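## Task

Two hangers sit on the rail. Remove the one lying farther from the table's centre and lift it clear. At the end it must be gripped securely by exactly one closed gripper, stand upright, sit above the table and stay away from the rail, touching nothing else. The other hanger must still hang on the rail, ungripped, and the rack must stay upright. Any rack tilt beyond a slight amount fails the scene immediately, and a loose grip also fails.

## Robot and tools

Robot: two 6-joint arms, left_arm and right_arm, each with a parallel two-finger gripper. The names are labels, not sides of any camera image. Bases in the scene frame: left_arm at (+0.032, +0.295, 0) m, quat_wxyz (+0.997, 0, 0, +0.081); right_arm at (-0.023, -0.263, 0) m, quat_wxyz (+0.998, 0, 0, -0.069). Joint ranges (rad), base to gripper: waist -2.618 to 3.054, shoulder 0.000 to 3.142, elbow 0.000 to 3.142, wrist pitch -1.571 to 1.571, wrist yaw -1.571 to 1.571, wrist roll -2.094 to 2.094. Elbows never quite straighten.

Frames: the scene frame has its origin on the table surface midway between the arms, +z up, +x pointing out across the table, and left_arm on the +y side. Each gripper has its own axes: the fingers extend along its +z and close along its y. end_effector_position is the point between the pads, roughly 1 cm short of the fingertips. Reported hand positions can be slightly wrong, more so at long reach.

execute_actions(actions): actions is a list of actions; each action is a list of up to 15 rows; each row is 14 numbers in [-1, 1]: left dx, dy, dz, rx, ry, rz, opening, then right dx, dy, dz, rx, ry, rz, opening. Always give all 14, even if one arm stays still. Each row lasts one control step (1/30 s); if fewer than 15 rows are given, the last row repeats to fill 15 steps. dx..rz are an offset, not a pose: the target relative to that gripper's measured pose at the start of the action (for a call's first action, the last pose a result reported), expressed in the gripper's own axes. Every row is relative to that same start pose, not to the row before. Scale: 1.0 = 0.6 m for dx, dy, dz and 180 degrees for rotation; rx, ry, rz form one rotation vector. opening is absolute: +1 fully open (0.093 m), -1 closed. An empty list just returns the current state and images.

Each step the commanded pose is clipped to within 70 mm and 16 degrees of the measured pose, so a far target needs several actions; after an action the arm only continues to its last clipped pose. Joint friction can leave the gripper up to about 31 mm off, and smaller requests may not move it. When orientation and position conflict, position wins. To keep an arm still, send its offset back to the wanted pose in the first call, then zeros, plus the opening it should keep.

move(target, speed, blocking): target is one 14-number row laid out as above, offsets in gripper axes from the pose in the latest result that shows one. Both grippers travel straight lines and arrive together, taking 0.5 to 10 s (stopping short if more is needed). speed is m/s, 0.002 to 0.5, default 0.25; rotation rate is capped at twice that in rad/s. Openings are sent at the start. Paths ignore obstacles and the other arm; grippers lag, stray and can overshoot speed near full reach. Faster contact and targets set deeper past a contact push harder. blocking=false returns after 0.5 s while motion continues; use wait(0) to check, and wait or stop before issuing new actions or moves. The result adds a move: line: done, off_target, moving, held or fault, plus limits such as paced (pose clipped) or held (a check blocked steps; motion may then jump faster), and each gripper's distance from its target.

wait(seconds): 0 to 10; arms keep their last command; returns early if a running move ends. stop(): brakes the running move, needing stopping room; fingers keep moving. zoom_image(camera, region): camera is cam_high, cam_low, cam_left_wrist or cam_right_wrist; region [x0, y0, x1, y1] in pixels, top-left origin, at most 504 by 504. All cameras give 504x504 images, in that order. read_manual(section): returns licence texts only. finished_scene(scene): ends the current scene, given its number; irreversible, and the goal must already be met and stable.

Results: a state line per arm with position (m) and quat_wxyz in the scene frame; Hand target lines show where the controller is heading; a pose unreachable line names an arm whose command was altered by the clearance check. grip_measured is motor position on the opening scale (+1 open, -1 closed). Pads meet near -0.94; each mm of object width adds about 0.0208; each gripper may read off by up to 0.02. Once pads touch, the fingers stop but the reading keeps heading toward the command, so contact barely shows. Commanding further below the width reading squeezes harder, up to about 50 to 62 N per pad (less on parts under about 5 mm). Keep resending the closing value to keep a hold. Joint positions end with gripper opening in metres (floors at zero). Joint torques are raw drive outputs with offsets and noise. Action calls list step readings; HELD marks steps where an arm was restrained. FAULT lines report arm stops. MOTOR HOT appears at 75 °C; at 90 °C that arm halts 10 s; at 100 °C it goes limp and drops.

Avoid: tipping the rack even a little (instant failure), dragging the second hanger off the rail, dropping the hanger, pushing anything off the table, arms colliding or pressing on each other, and hard impacts. Objects may occasionally get a small push. Finish with the hanger upright in one closed gripper, clear of the rail and everything else.

Each tool is called after "Request:" as a command line: name --argument value for each argument, lists and objects as JSON in quotes; but a table of rows of numbers goes row by row, as --pt "numbers of a row", without its own name.

## Session

Request:
execute_actions --actions '[]'

Scene clock: 0.00 s.
left_arm: end_effector_position=(+0.4037, +0.3517, +0.4092) grip_measured=+1.000 end_effector_quat_wxyz=(+0.711, -0.055, +0.699, +0.054) | right_arm: end_effector_position=(+0.3486, -0.3140, +0.4073) grip_measured=+1.000 end_effector_quat_wxyz=(+0.710, +0.048, +0.701, -0.055)
Joint positions: left_arm=[-0.01   1.052  1.062  0.007 -0.003 -0.002  0.093] | right_arm=[ 0.009  1.049  1.055  0.008  0.016 -0.009  0.093]
Joint velocities: left_arm=[ 0.022 -0.007 -0.002  0.007 -0.007 -0.095  0.   ] | right_arm=[-0.002 -0.007 -0.002  0.007 -0.007 -0.022  0.   ]
Joint torques (N m, as the arm reports them, + toward a larger angle): no reading
Motor temperatures (°C, as the motors report them): left_arm=[20 18 17 18 20 18] | right_arm=[20 19 18 18 19 19]
Hand target (left_arm): +0.404, +0.352, +0.409; +0.711, -0.055, +0.699, +0.054
Hand target (right_arm): +0.349, -0.314, +0.407; +0.710, +0.048, +0.701, -0.055

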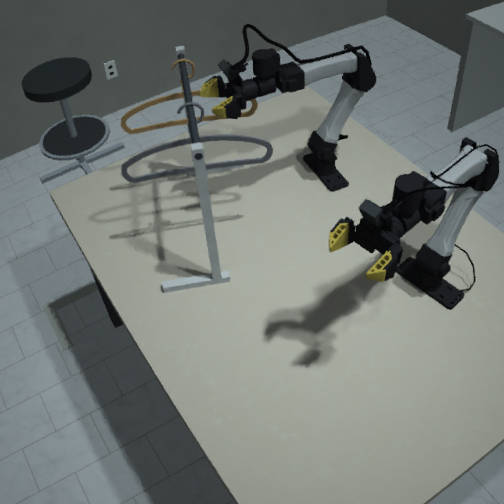

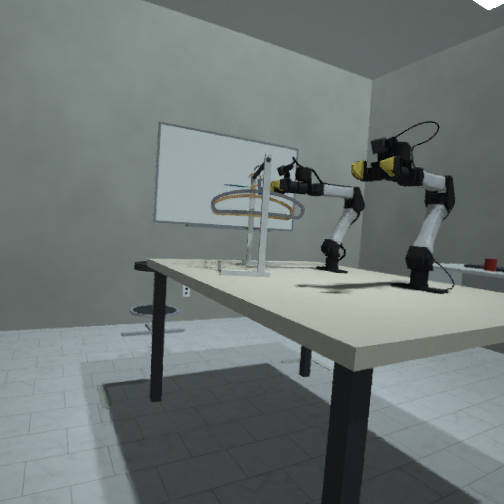

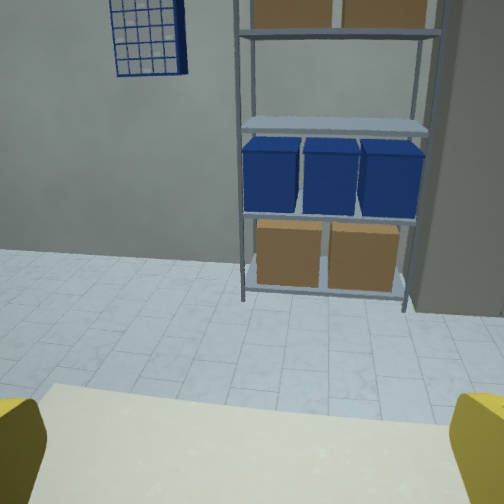

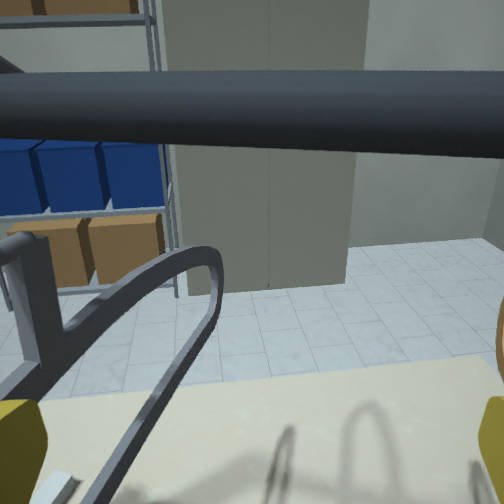

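Request:
zoom_image --camera "cam_high" --region '[100, 20, 320, 240]'

Request:
zoom_image --camera "cam_low" --region '[190, 140, 340, 290]'

Region (100, 20, 320, 240) of cam_high's 504x504 image, scaled by 2.291, with more detail than that image has.

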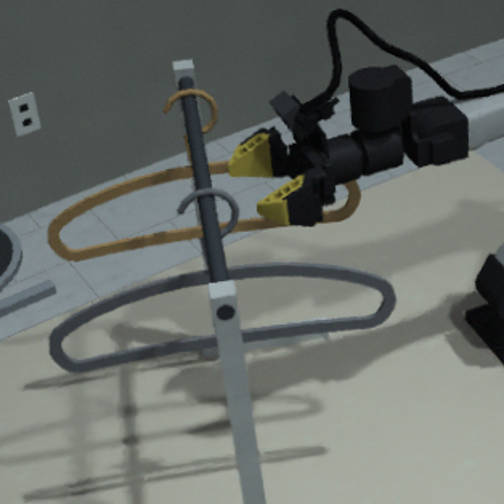

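Region (190, 140, 340, 290) of cam_low's 504x504 image, scaled by 3.360, with more detail than that image has.

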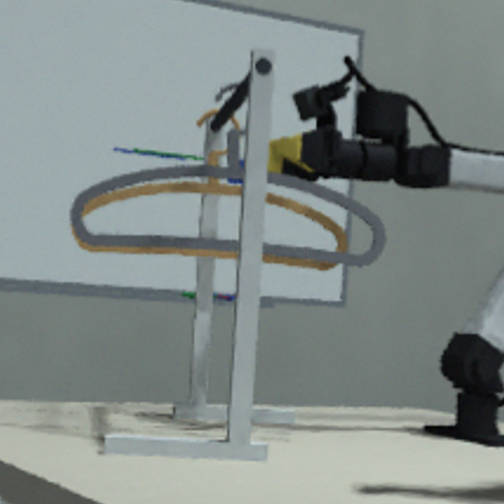

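Request:
move --target '[0,0,0,0,0,0,1, -0.05,-0.12,-0.22,0,0,0,1]' --speed 0.25

Scene clock: 37.03 s.
left_arm: end_effector_position=(+0.4037, +0.3517, +0.4092) grip_measured=+1.000 end_effector_quat_wxyz=(+0.711, -0.055, +0.699, +0.054) | right_arm: end_effector_position=(+0.2082, -0.3674, +0.4312) grip_measured=+1.000 end_effector_quat_wxyz=(+0.709, +0.049, +0.701, -0.058)
Joint positions: left_arm=[-0.01   1.052  1.062  0.007 -0.003 -0.002  0.093] | right_arm=[-0.746  0.713  1.071 -0.343 -0.734 -0.003  0.093]
Joint velocities: left_arm=[-0.007 -0.007 -0.012 -0.007  0.007 -0.007  0.   ] | right_arm=[-0.007 -0.012  0.012 -0.037 -0.051 -0.007  0.   ]
Joint torques (N m, as the arm reports them, + toward a larger angle): left_arm=[-0.05 -3.72  7.76  2.46  0.08 -0.05] | right_arm=[-1.22  1.5   9.8   1.96 -0.07 -0.1 ]
Motor temperatures (°C, as the motors report them): left_arm=[20 19 25 25 20 18] | right_arm=[20 20 23 24 19 19]
Hand target (left_arm): +0.404, +0.352, +0.409; +0.711, -0.055, +0.699, +0.054
Hand target (right_arm): +0.208, -0.368, +0.436; +0.708, +0.045, +0.702, -0.059
Off the commanded pose (left_arm): 0.000 m, 0 deg.
Off the commanded pose (right_arm): 0.005 m, 0 deg.
move: done

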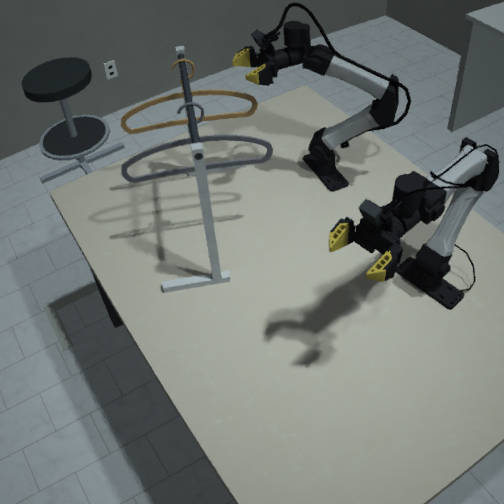

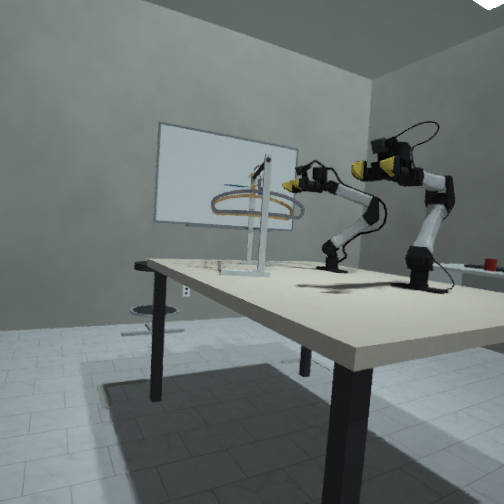

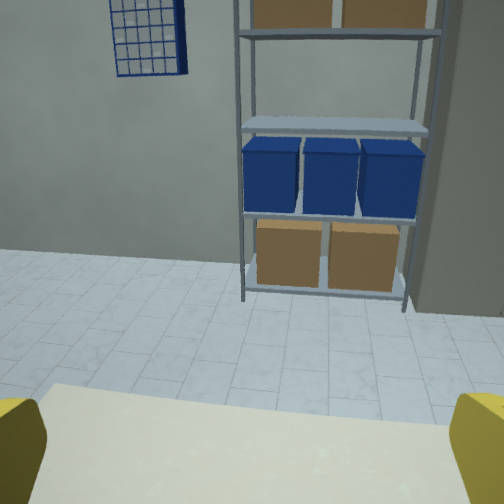

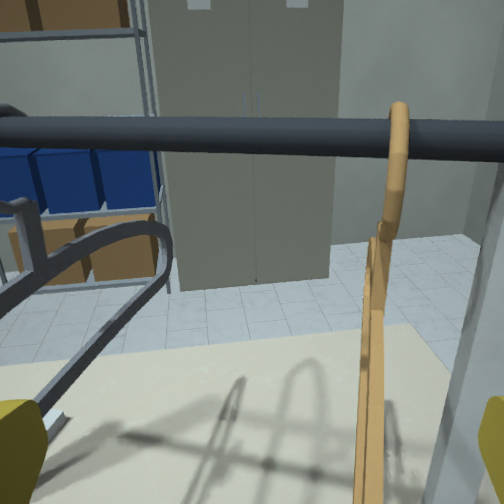

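Request:
move --target '[0,0,0,0,0,0,1, 0.053,-0.08,0.086,0.0726,0.142,0.0166,0.1]' --speed 0.25

Scene clock: 137.20 s.
left_arm: end_effector_position=(+0.4037, +0.3517, +0.4092) grip_measured=+1.000 end_effector_quat_wxyz=(+0.711, -0.055, +0.699, +0.054) | right_arm: end_effector_position=(+0.2516, -0.4223, +0.3955) grip_measured=+0.103 end_effector_quat_wxyz=(+0.529, +0.158, +0.827, -0.102)
Joint positions: left_arm=[-0.01   1.052  1.062  0.007 -0.003 -0.002  0.093] | right_arm=[-0.522  1.094  1.491 -0.845 -0.256 -0.123  0.05 ]
Joint velocities: left_arm=[ 0.017  0.002  0.002  0.051 -0.022  0.007  0.   ] | right_arm=[-0.012  0.002 -0.017 -0.022 -0.007 -0.022 -0.   ]
Joint torques (N m, as the arm reports them, + toward a larger angle): left_arm=[-0.18 -3.59  7.87  2.45  0.12 -0.04] | right_arm=[ 0.33 -1.11  9.79  2.16  0.07 -0.1 ]
Motor temperatures (°C, as the motors report them): left_arm=[20 20 32 32 20 18] | right_arm=[20 20 29 27 19 19]
Hand target (left_arm): +0.404, +0.352, +0.409; +0.711, -0.055, +0.699, +0.054
Hand target (right_arm): +0.253, -0.423, +0.399; +0.527, +0.155, +0.829, -0.106
Off the commanded pose (left_arm): 0.000 m, 0 deg.
Off the commanded pose (right_arm): 0.005 m, 1 deg.
move: done

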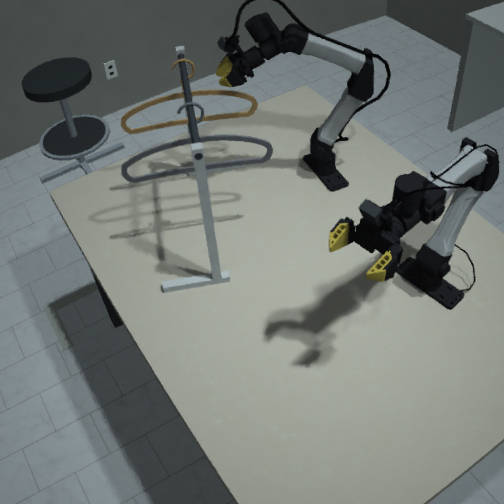

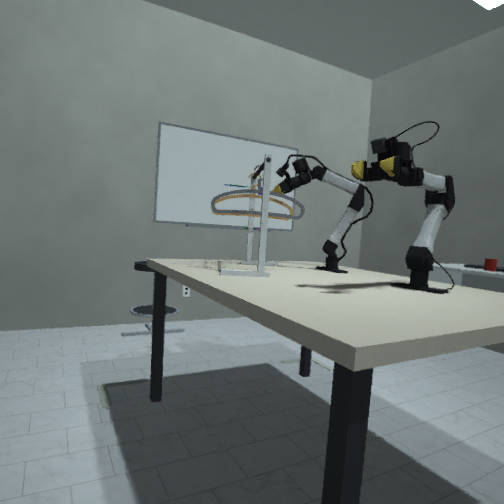

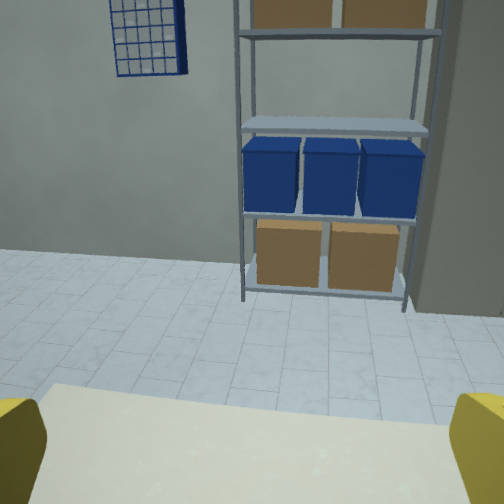

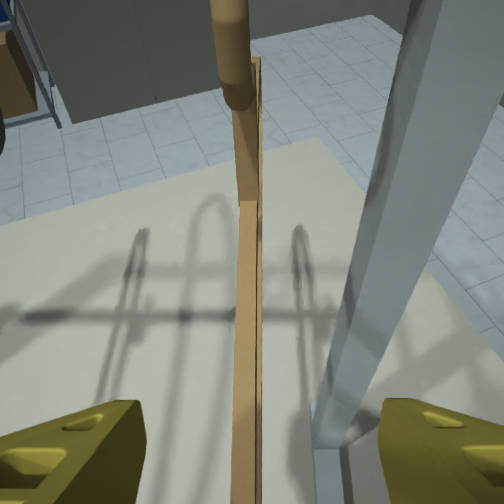

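Request:
zoom_image --camera "cam_low" --region '[225, 150, 325, 230]'

Request:
zoom_image --camera "cam_high" --region '[150, 20, 280, 150]'

Region (225, 150, 325, 230) of cam_low's 504x504 image, scaled by 5.040, with more detail than that image has; it fills the top 403 rows of this view, and the rest is white.

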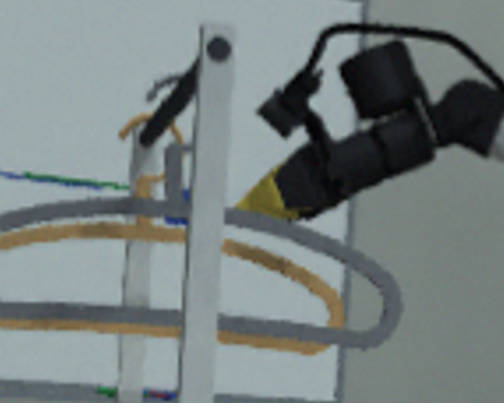

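Region (150, 20, 280, 150) of cam_high's 504x504 image, scaled by 3.877, with more detail than that image has.

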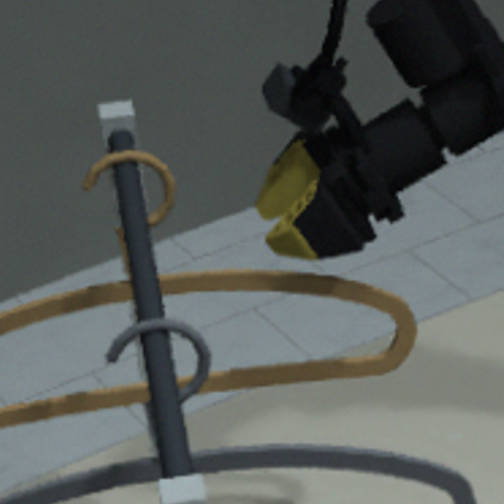

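Request:
move --target '[0,0,0,0,0,0,1, 0.01,0.012,0.105,0,0,0,0.1]' --speed 0.12

Request:
zoom_image --camera "cam_low" --region '[225, 150, 325, 230]'

Request:
zoom_image --camera "cam_high" --region '[150, 20, 280, 150]'

Scene clock: 161.40 s.
left_arm: end_effector_position=(+0.4037, +0.3517, +0.4092) grip_measured=+1.000 end_effector_quat_wxyz=(+0.711, -0.055, +0.699, +0.054) | right_arm: end_effector_position=(+0.2996, -0.4330, +0.3664) grip_measured=+0.103 end_effector_quat_wxyz=(+0.527, +0.156, +0.829, -0.100)
Joint positions: left_arm=[-0.01   1.052  1.062  0.007 -0.003 -0.002  0.093] | right_arm=[-0.426  1.187  1.404 -0.662 -0.174 -0.085  0.05 ]
Joint velocities: left_arm=[-0.007  0.002 -0.002 -0.022 -0.066 -0.066  0.   ] | right_arm=[-0.027  0.002 -0.012 -0.007 -0.022 -0.007 -0.001]
Joint torques (N m, as the arm reports them, + toward a larger angle): left_arm=[-0.07 -3.61  7.98  2.45  0.1  -0.05] | right_arm=[ 0.3  -2.74  6.94  2.59  0.08  0.04]
Motor temperatures (°C, as the motors report them): left_arm=[20 20 33 33 20 18] | right_arm=[20 20 30 28 19 19]
Hand target (left_arm): +0.404, +0.352, +0.409; +0.711, -0.055, +0.699, +0.054
Hand target (right_arm): +0.305, -0.435, +0.364; +0.530, +0.158, +0.827, -0.102
Off the commanded pose (left_arm): 0.000 m, 0 deg.
Off the commanded pose (right_arm): 0.007 m, 0 deg.
move: done

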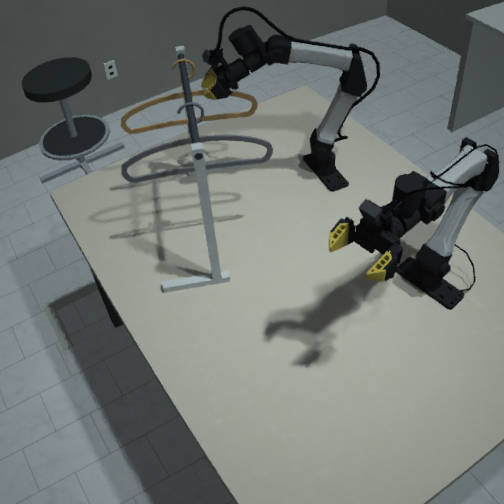

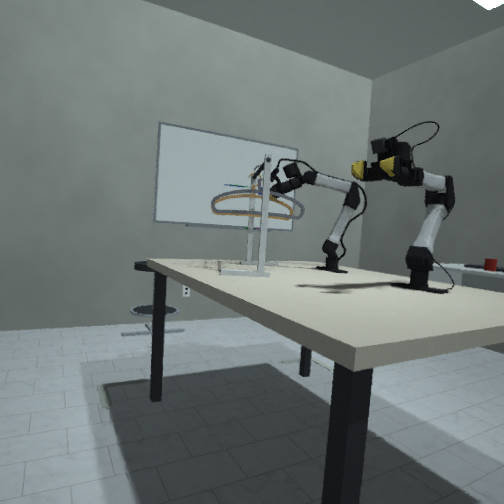

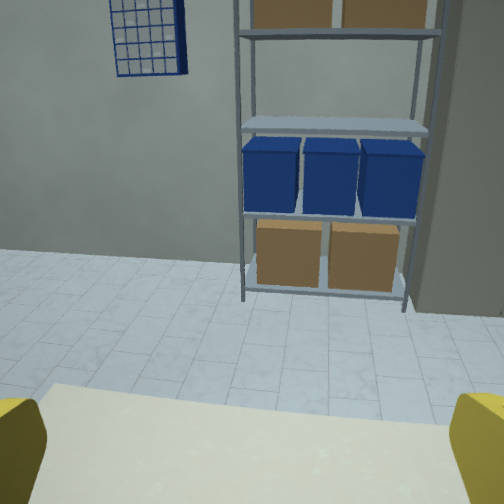

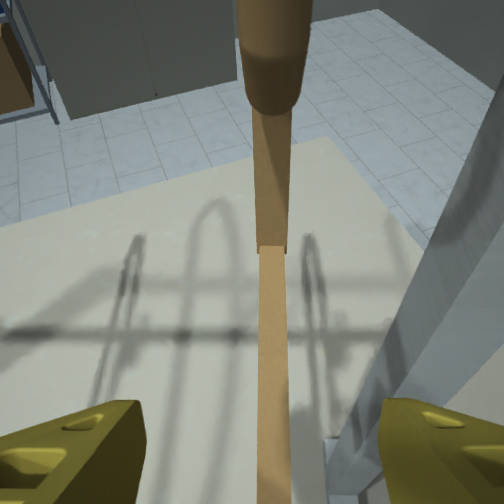

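Region (225, 150, 325, 230) of cam_low's 504x504 image, scaled by 5.040, with more detail than that image has; it fills the top 403 rows of this view, and the rest is white.

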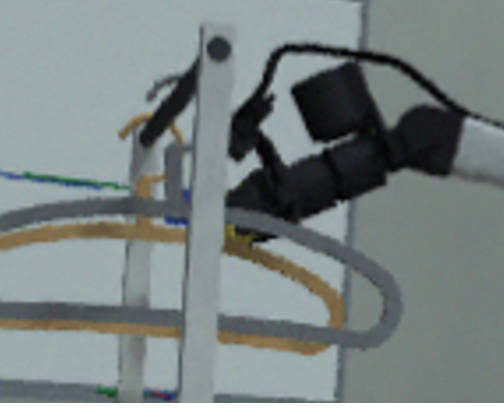

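Region (150, 20, 280, 150) of cam_high's 504x504 image, scaled by 3.877, with more detail than that image has.

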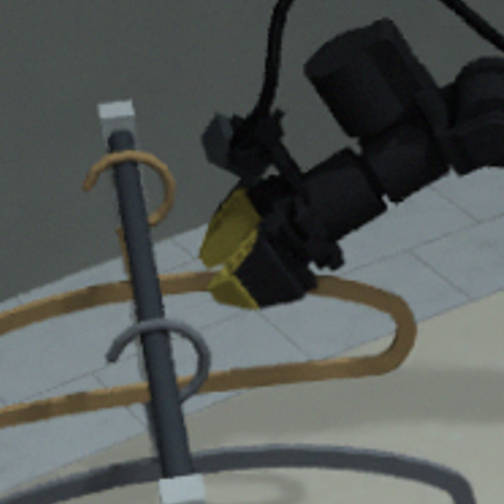

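Request:
move --target '[0,0,0,0,0,0,1, 0.027,-0.005,0.035,0,0,0,-0.2]' --speed 0.08

Request:
zoom_image --camera "cam_low" --region '[225, 150, 325, 230]'

Request:
zoom_image --camera "cam_high" --region '[150, 20, 280, 150]'

Scene clock: 173.10 s.
left_arm: end_effector_position=(+0.4037, +0.3517, +0.4092) grip_measured=+1.000 end_effector_quat_wxyz=(+0.711, -0.055, +0.699, +0.054) | right_arm: end_effector_position=(+0.3061, -0.4371, +0.3465) grip_measured=-0.197 end_effector_quat_wxyz=(+0.525, +0.156, +0.831, -0.100)
Joint positions: left_arm=[-0.01   1.052  1.062  0.007 -0.003 -0.002  0.093] | right_arm=[-0.426  1.187  1.323 -0.587 -0.173 -0.085  0.036]
Joint velocities: left_arm=[-0.007  0.002 -0.007 -0.037 -0.051  0.037  0.   ] | right_arm=[-0.002 -0.002  0.012  0.007  0.081  0.022 -0.002]
Joint torques (N m, as the arm reports them, + toward a larger angle): left_arm=[-0.1  -3.64  7.78  2.44  0.11 -0.03] | right_arm=[-0.45 -3.18  6.9   2.5  -0.06 -0.03]
Motor temperatures (°C, as the motors report them): left_arm=[20 20 33 33 20 18] | right_arm=[20 20 28 30 19 19]
Hand target (left_arm): +0.404, +0.352, +0.409; +0.711, -0.055, +0.699, +0.054
Hand target (right_arm): +0.310, -0.440, +0.343; +0.527, +0.155, +0.830, -0.100
Off the commanded pose (left_arm): 0.000 m, 0 deg.
Off the commanded pose (right_arm): 0.006 m, 0 deg.
move: done

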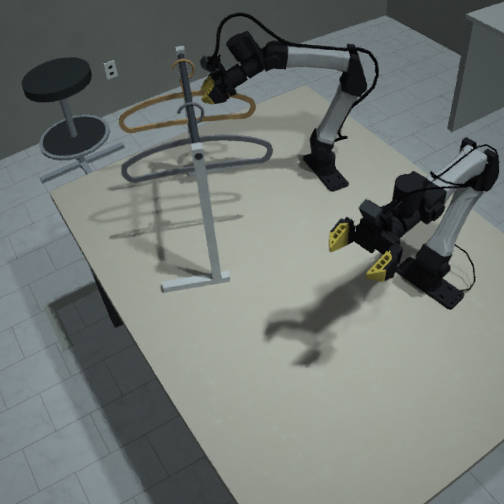

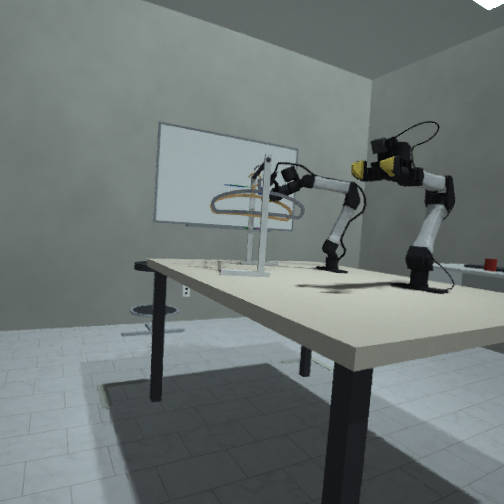

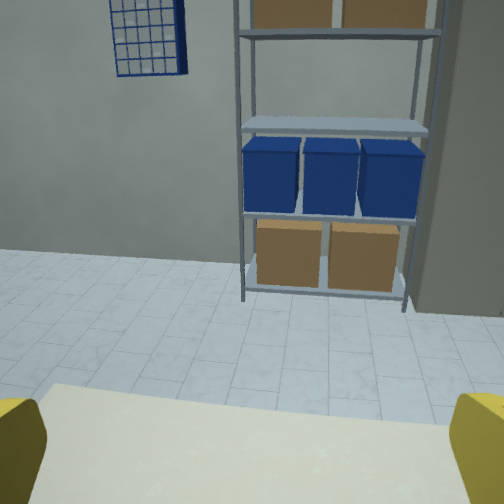

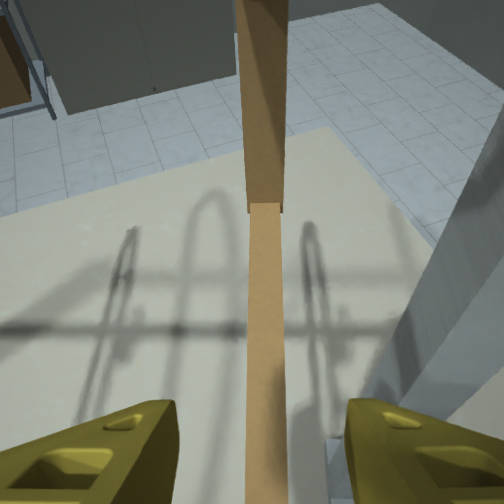

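Region (225, 150, 325, 230) of cam_low's 504x504 image, scaled by 5.040, with more detail than that image has; it fills the top 403 rows of this view, and the rest is white.

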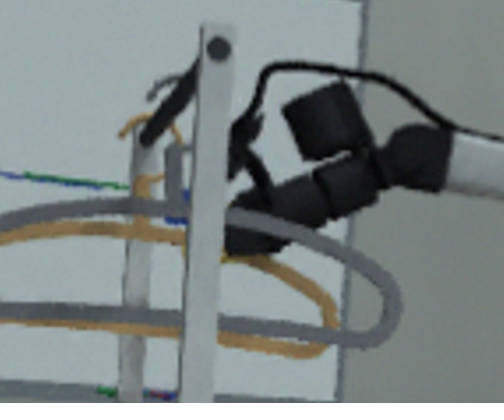

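Region (150, 20, 280, 150) of cam_high's 504x504 image, scaled by 3.877, with more detail than that image has.

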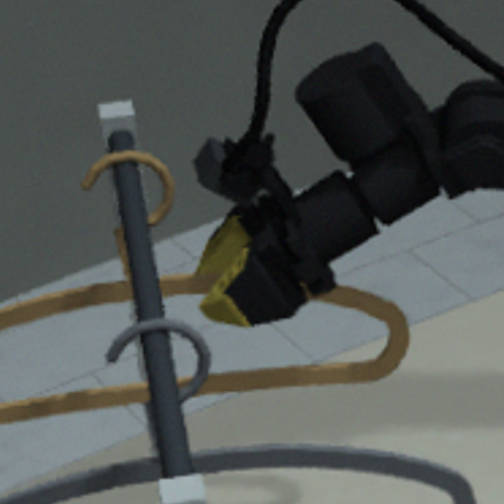

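Request:
execute_actions --actions '[[[0,0,0,0,0,0,1, 0,0,0,0,0,0,-0.4],[0,0,0,0,0,0,1, 0,0,0,0,0,0,-0.5],[0,0,0,0,0,0,1, 0,0,0,0,0,0,-0.6],[0,0,0,0,0,0,1, 0,0,0,0,0,0,-0.66],[0,0,0,0,0,0,1, 0,0,0,0,0,0,-0.7],[0,0,0,0,0,0,1, 0,0,0,0,0,0,-0.74],[0,0,0,0,0,0,1, 0,0,0,0,0,0,-0.78],[0,0,0,0,0,0,1, 0,0,0,0,0,0,-0.82],[0,0,0,0,0,0,1, 0,0,0,0,0,0,-0.86],[0,0,0,0,0,0,1, 0,0,0,0,0,0,-0.9],[0,0,0,0,0,0,1, 0,0,0,0,0,0,-0.95],[0,0,0,0,0,0,1, 0,0,0,0,0,0,-1]]]'

Request:
zoom_image --camera "cam_high" --region '[150, 20, 280, 150]'

Scene clock: 181.40 s.
left_arm: end_effector_position=(+0.4037, +0.3517, +0.4092) grip_measured=+1.000 end_effector_quat_wxyz=(+0.711, -0.055, +0.699, +0.054) | right_arm: end_effector_position=(+0.3064, -0.4370, +0.3470) grip_measured=-0.953 end_effector_quat_wxyz=(+0.526, +0.156, +0.830, -0.099)
Joint positions: left_arm=[-0.01   1.052  1.062  0.007 -0.003 -0.002  0.093] | right_arm=[-0.426  1.187  1.323 -0.585 -0.175 -0.085  0.   ]
Joint velocities: left_arm=[ 0.012 -0.017  0.032  0.022 -0.066 -0.022  0.   ] | right_arm=[-0.012  0.002 -0.002  0.037 -0.022 -0.022  0.   ]
Joint torques (N m, as the arm reports them, + toward a larger angle): left_arm=[-0.16 -3.64  7.78  2.48  0.11 -0.03] | right_arm=[-0.34 -3.76  8.44  2.24 -0.03  0.  ]
Motor temperatures (°C, as the motors report them): left_arm=[20 20 33 34 20 18] | right_arm=[20 20 28 31 19 19]
Hand target (left_arm): +0.404, +0.352, +0.409; +0.711, -0.055, +0.699, +0.054
Hand target (right_arm): +0.306, -0.437, +0.346; +0.525, +0.156, +0.831, -0.100
Off the commanded pose (left_arm): 0.000 m, 0 deg.
Off the commanded pose (right_arm): 0.001 m, 0 deg.
Step readings (end_effector_position):
0: left_arm (+0.4037, +0.3517, +0.4092) | right_arm (+0.3063, -0.4373, +0.3470)
1: left_arm (+0.4037, +0.3517, +0.4092) | right_arm (+0.3063, -0.4373, +0.3470)
2: left_arm (+0.4037, +0.3517, +0.4092) | right_arm (+0.3063, -0.4373, +0.3470)
4: left_arm (+0.4037, +0.3517, +0.4092) | right_arm (+0.3063, -0.4373, +0.3470)
8: left_arm (+0.4037, +0.3517, +0.4092) | right_arm (+0.3063, -0.4373, +0.3470)
15: end_effector_position above

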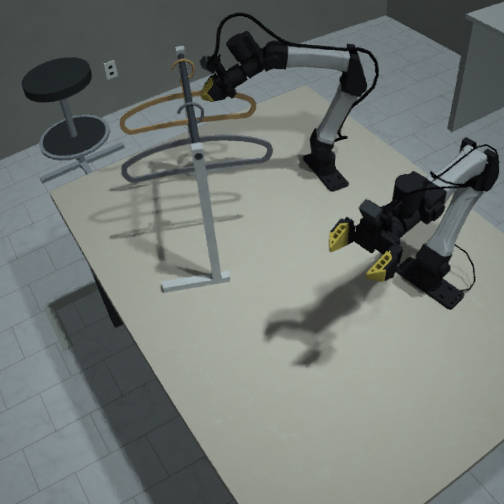

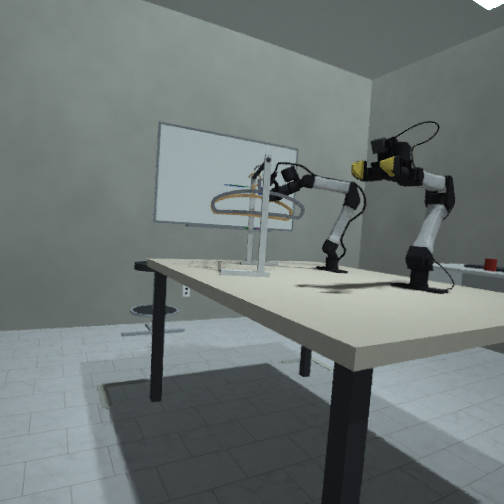

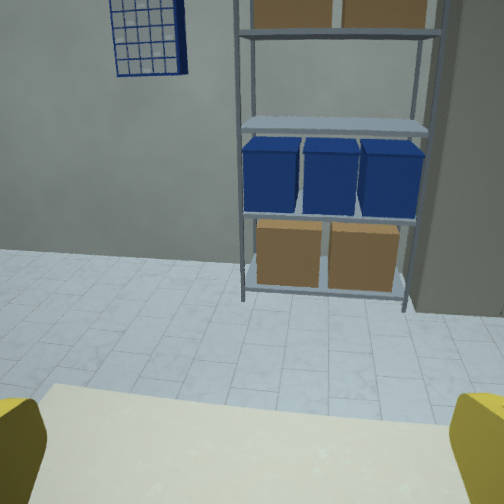

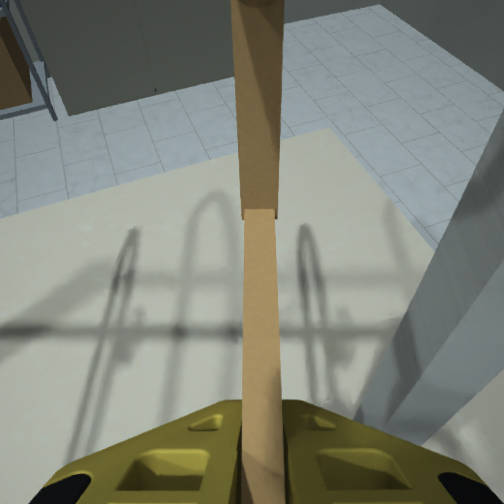

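Region (150, 20, 280, 150) of cam_high's 504x504 image, scaled by 3.877, with more detail than that image has.

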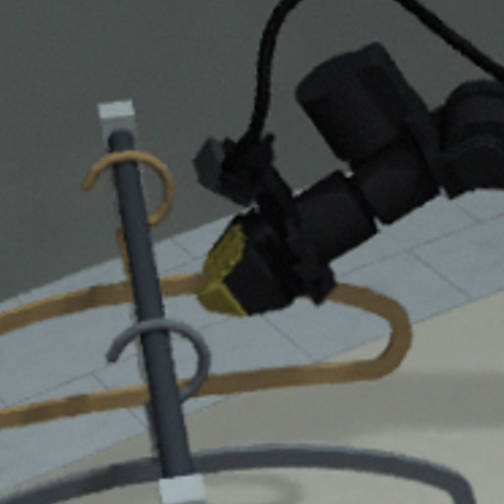

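Request:
move --target '[0,0,0,0,0,0,1, -0.046,0,-0.027,0,0,0,-1]' --speed 0.06

Request:
zoom_image --camera "cam_low" --region '[235, 150, 295, 210]'

Request:
zoom_image --camera "cam_high" --region '[150, 20, 280, 150]'

Scene clock: 187.67 s.
left_arm: end_effector_position=(+0.4037, +0.3517, +0.4092) grip_measured=+1.000 end_effector_quat_wxyz=(+0.711, -0.055, +0.699, +0.054) | right_arm: end_effector_position=(+0.3000, -0.4329, +0.3675) grip_measured=-0.953 end_effector_quat_wxyz=(+0.514, +0.158, +0.838, -0.095)
Joint positions: left_arm=[-0.01   1.052  1.062  0.007 -0.003 -0.002  0.093] | right_arm=[-0.426  1.214  1.456 -0.72  -0.175 -0.085  0.   ]
Joint velocities: left_arm=[-0.002 -0.017 -0.027 -0.081 -0.066 -0.022  0.   ] | right_arm=[ 0.012 -0.002 -0.002  0.007 -0.007 -0.066  0.   ]
Joint torques (N m, as the arm reports them, + toward a larger angle): left_arm=[-0.16 -3.57  7.86  2.48  0.1  -0.02] | right_arm=[-0.77 -2.62 10.81  2.39 -0.1  -0.04]
Motor temperatures (°C, as the motors report them): left_arm=[20 20 34 34 20 18] | right_arm=[20 20 28 31 19 19]
Hand target (left_arm): +0.404, +0.352, +0.409; +0.711, -0.055, +0.699, +0.054
Hand target (right_arm): +0.303, -0.436, +0.379; +0.526, +0.156, +0.830, -0.100
Off the commanded pose (left_arm): 0.000 m, 0 deg.
Off the commanded pose (right_arm): 0.012 m, 2 deg.
move: off_target (right_arm)

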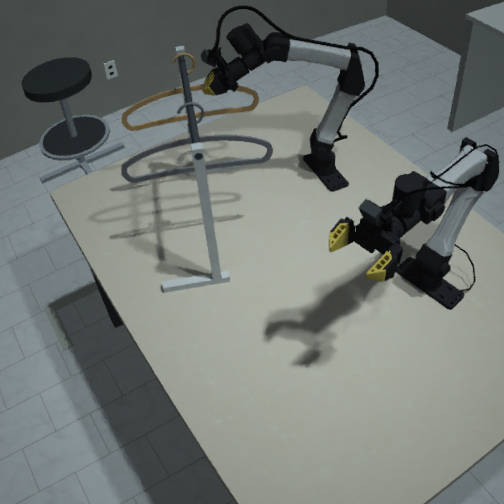

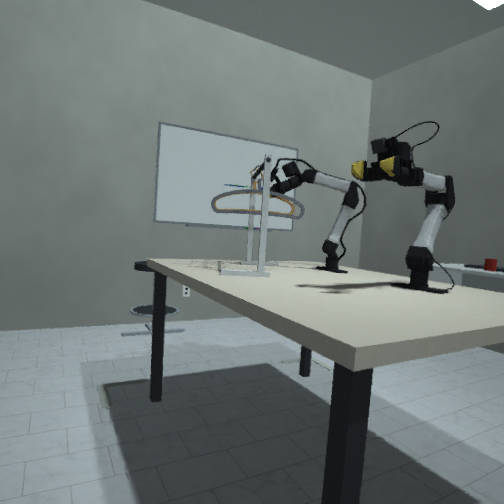

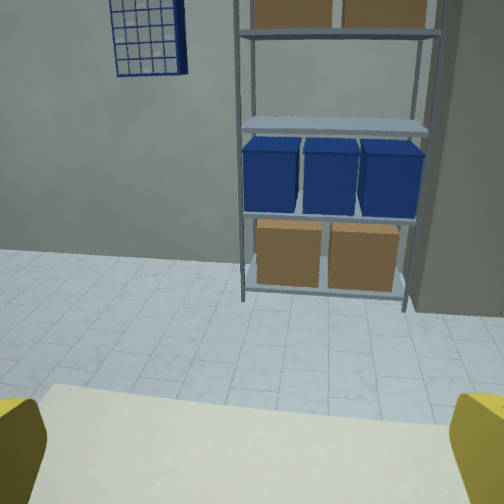

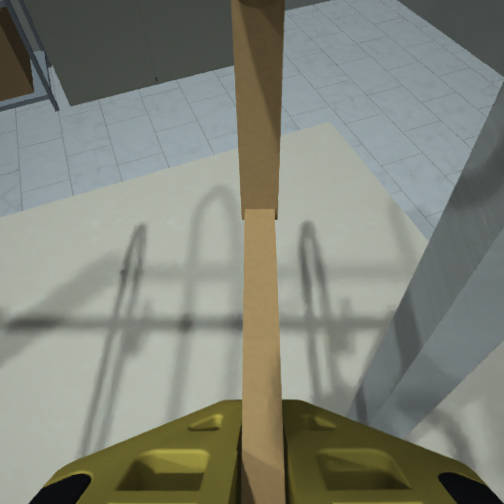

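Region (235, 150, 295, 210) of cam_low's 504x504 image, scaled by 8.400, with more detail than that image has.

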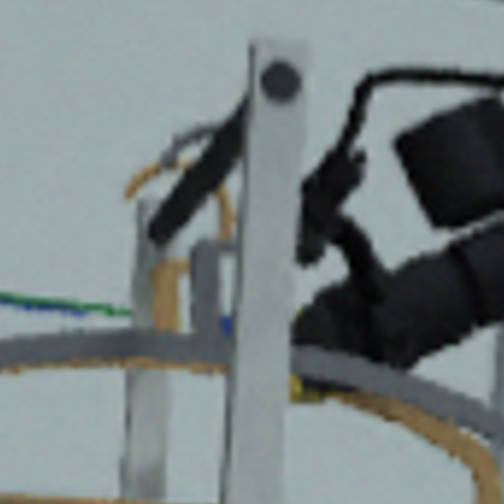

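Region (150, 20, 280, 150) of cam_high's 504x504 image, scaled by 3.877, with more detail than that image has.

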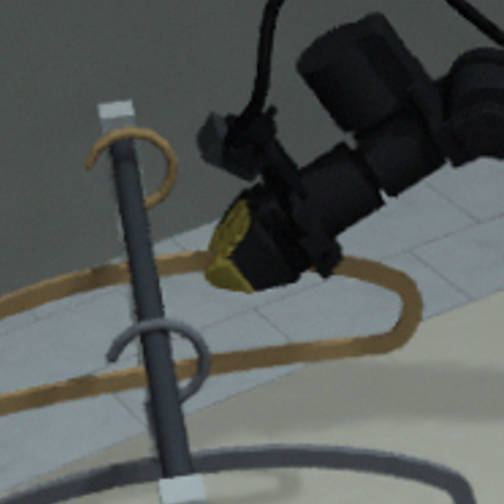

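Request:
move --target '[0,0,0,0,0,0,1, -0.030,0,-0.019,0,-0.01,0,-1]' --speed 0.05

Request:
zoom_image --camera "cam_low" --region '[235, 150, 295, 210]'

Request:
zoom_image --camera "cam_high" --region '[150, 20, 280, 150]'

Scene clock: 197.03 s.
left_arm: end_effector_position=(+0.4037, +0.3517, +0.4092) grip_measured=+1.000 end_effector_quat_wxyz=(+0.711, -0.055, +0.699, +0.054) | right_arm: end_effector_position=(+0.2956, -0.4302, +0.3757) grip_measured=-0.953 end_effector_quat_wxyz=(+0.513, +0.159, +0.838, -0.094)
Joint positions: left_arm=[-0.01   1.052  1.062  0.007 -0.003 -0.002  0.093] | right_arm=[-0.426  1.214  1.496 -0.763 -0.175 -0.085  0.   ]
Joint velocities: left_arm=[ 0.007 -0.002 -0.002  0.051  0.007 -0.022  0.   ] | right_arm=[-0.002  0.002 -0.007 -0.095  0.007  0.022  0.   ]
Joint torques (N m, as the arm reports them, + toward a larger angle): left_arm=[-0.22 -3.72  7.81  2.42  0.13 -0.04] | right_arm=[-0.85 -2.96 10.62  2.39 -0.12  0.01]
Motor temperatures (°C, as the motors report them): left_arm=[20 20 34 34 20 18] | right_arm=[20 20 29 31 19 19]
Hand target (left_arm): +0.404, +0.352, +0.409; +0.711, -0.055, +0.699, +0.054
Hand target (right_arm): +0.298, -0.432, +0.388; +0.527, +0.157, +0.829, -0.097
Off the commanded pose (left_arm): 0.000 m, 0 deg.
Off the commanded pose (right_arm): 0.013 m, 2 deg.
move: off_target (right_arm)

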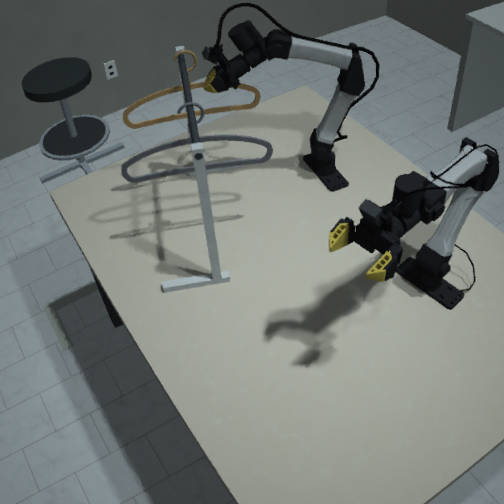

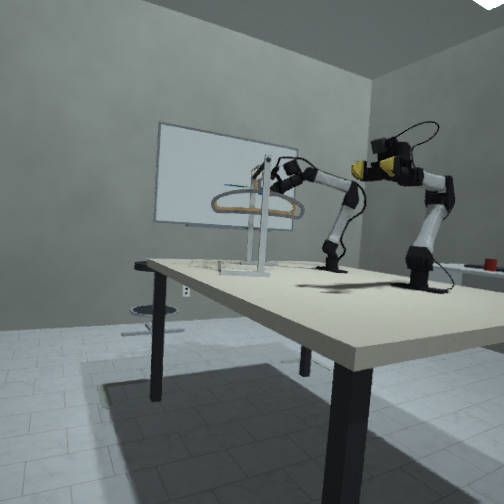

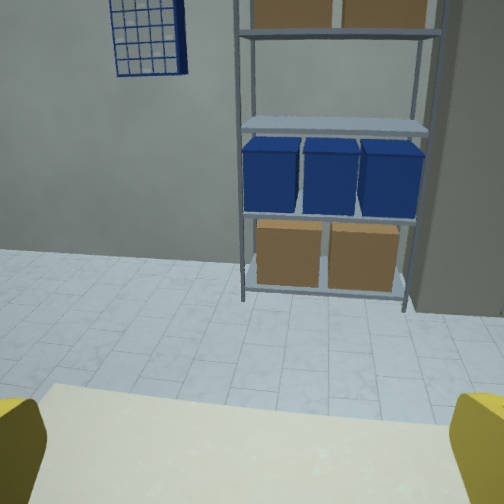

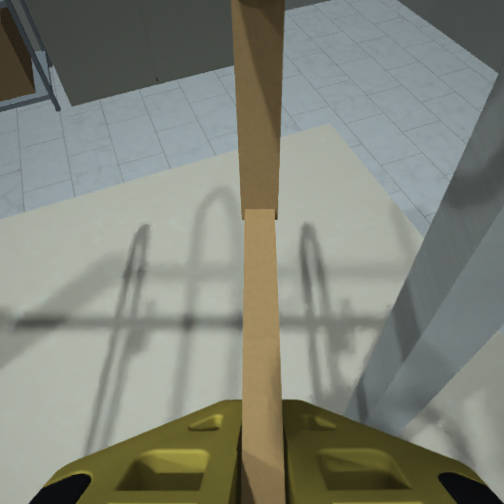

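Region (235, 150, 295, 210) of cam_low's 504x504 image, scaled by 8.400, with more detail than that image has.

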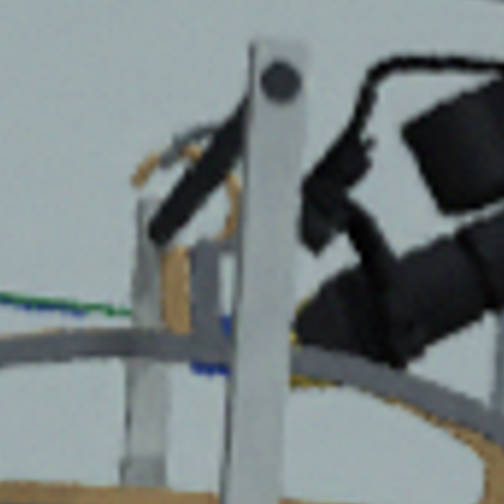

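Region (150, 20, 280, 150) of cam_high's 504x504 image, scaled by 3.877, with more detail than that image has.

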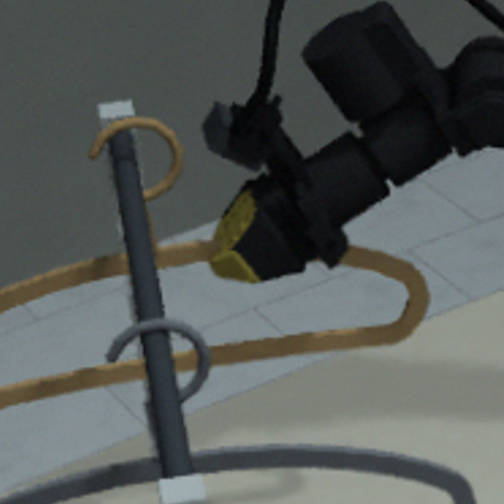

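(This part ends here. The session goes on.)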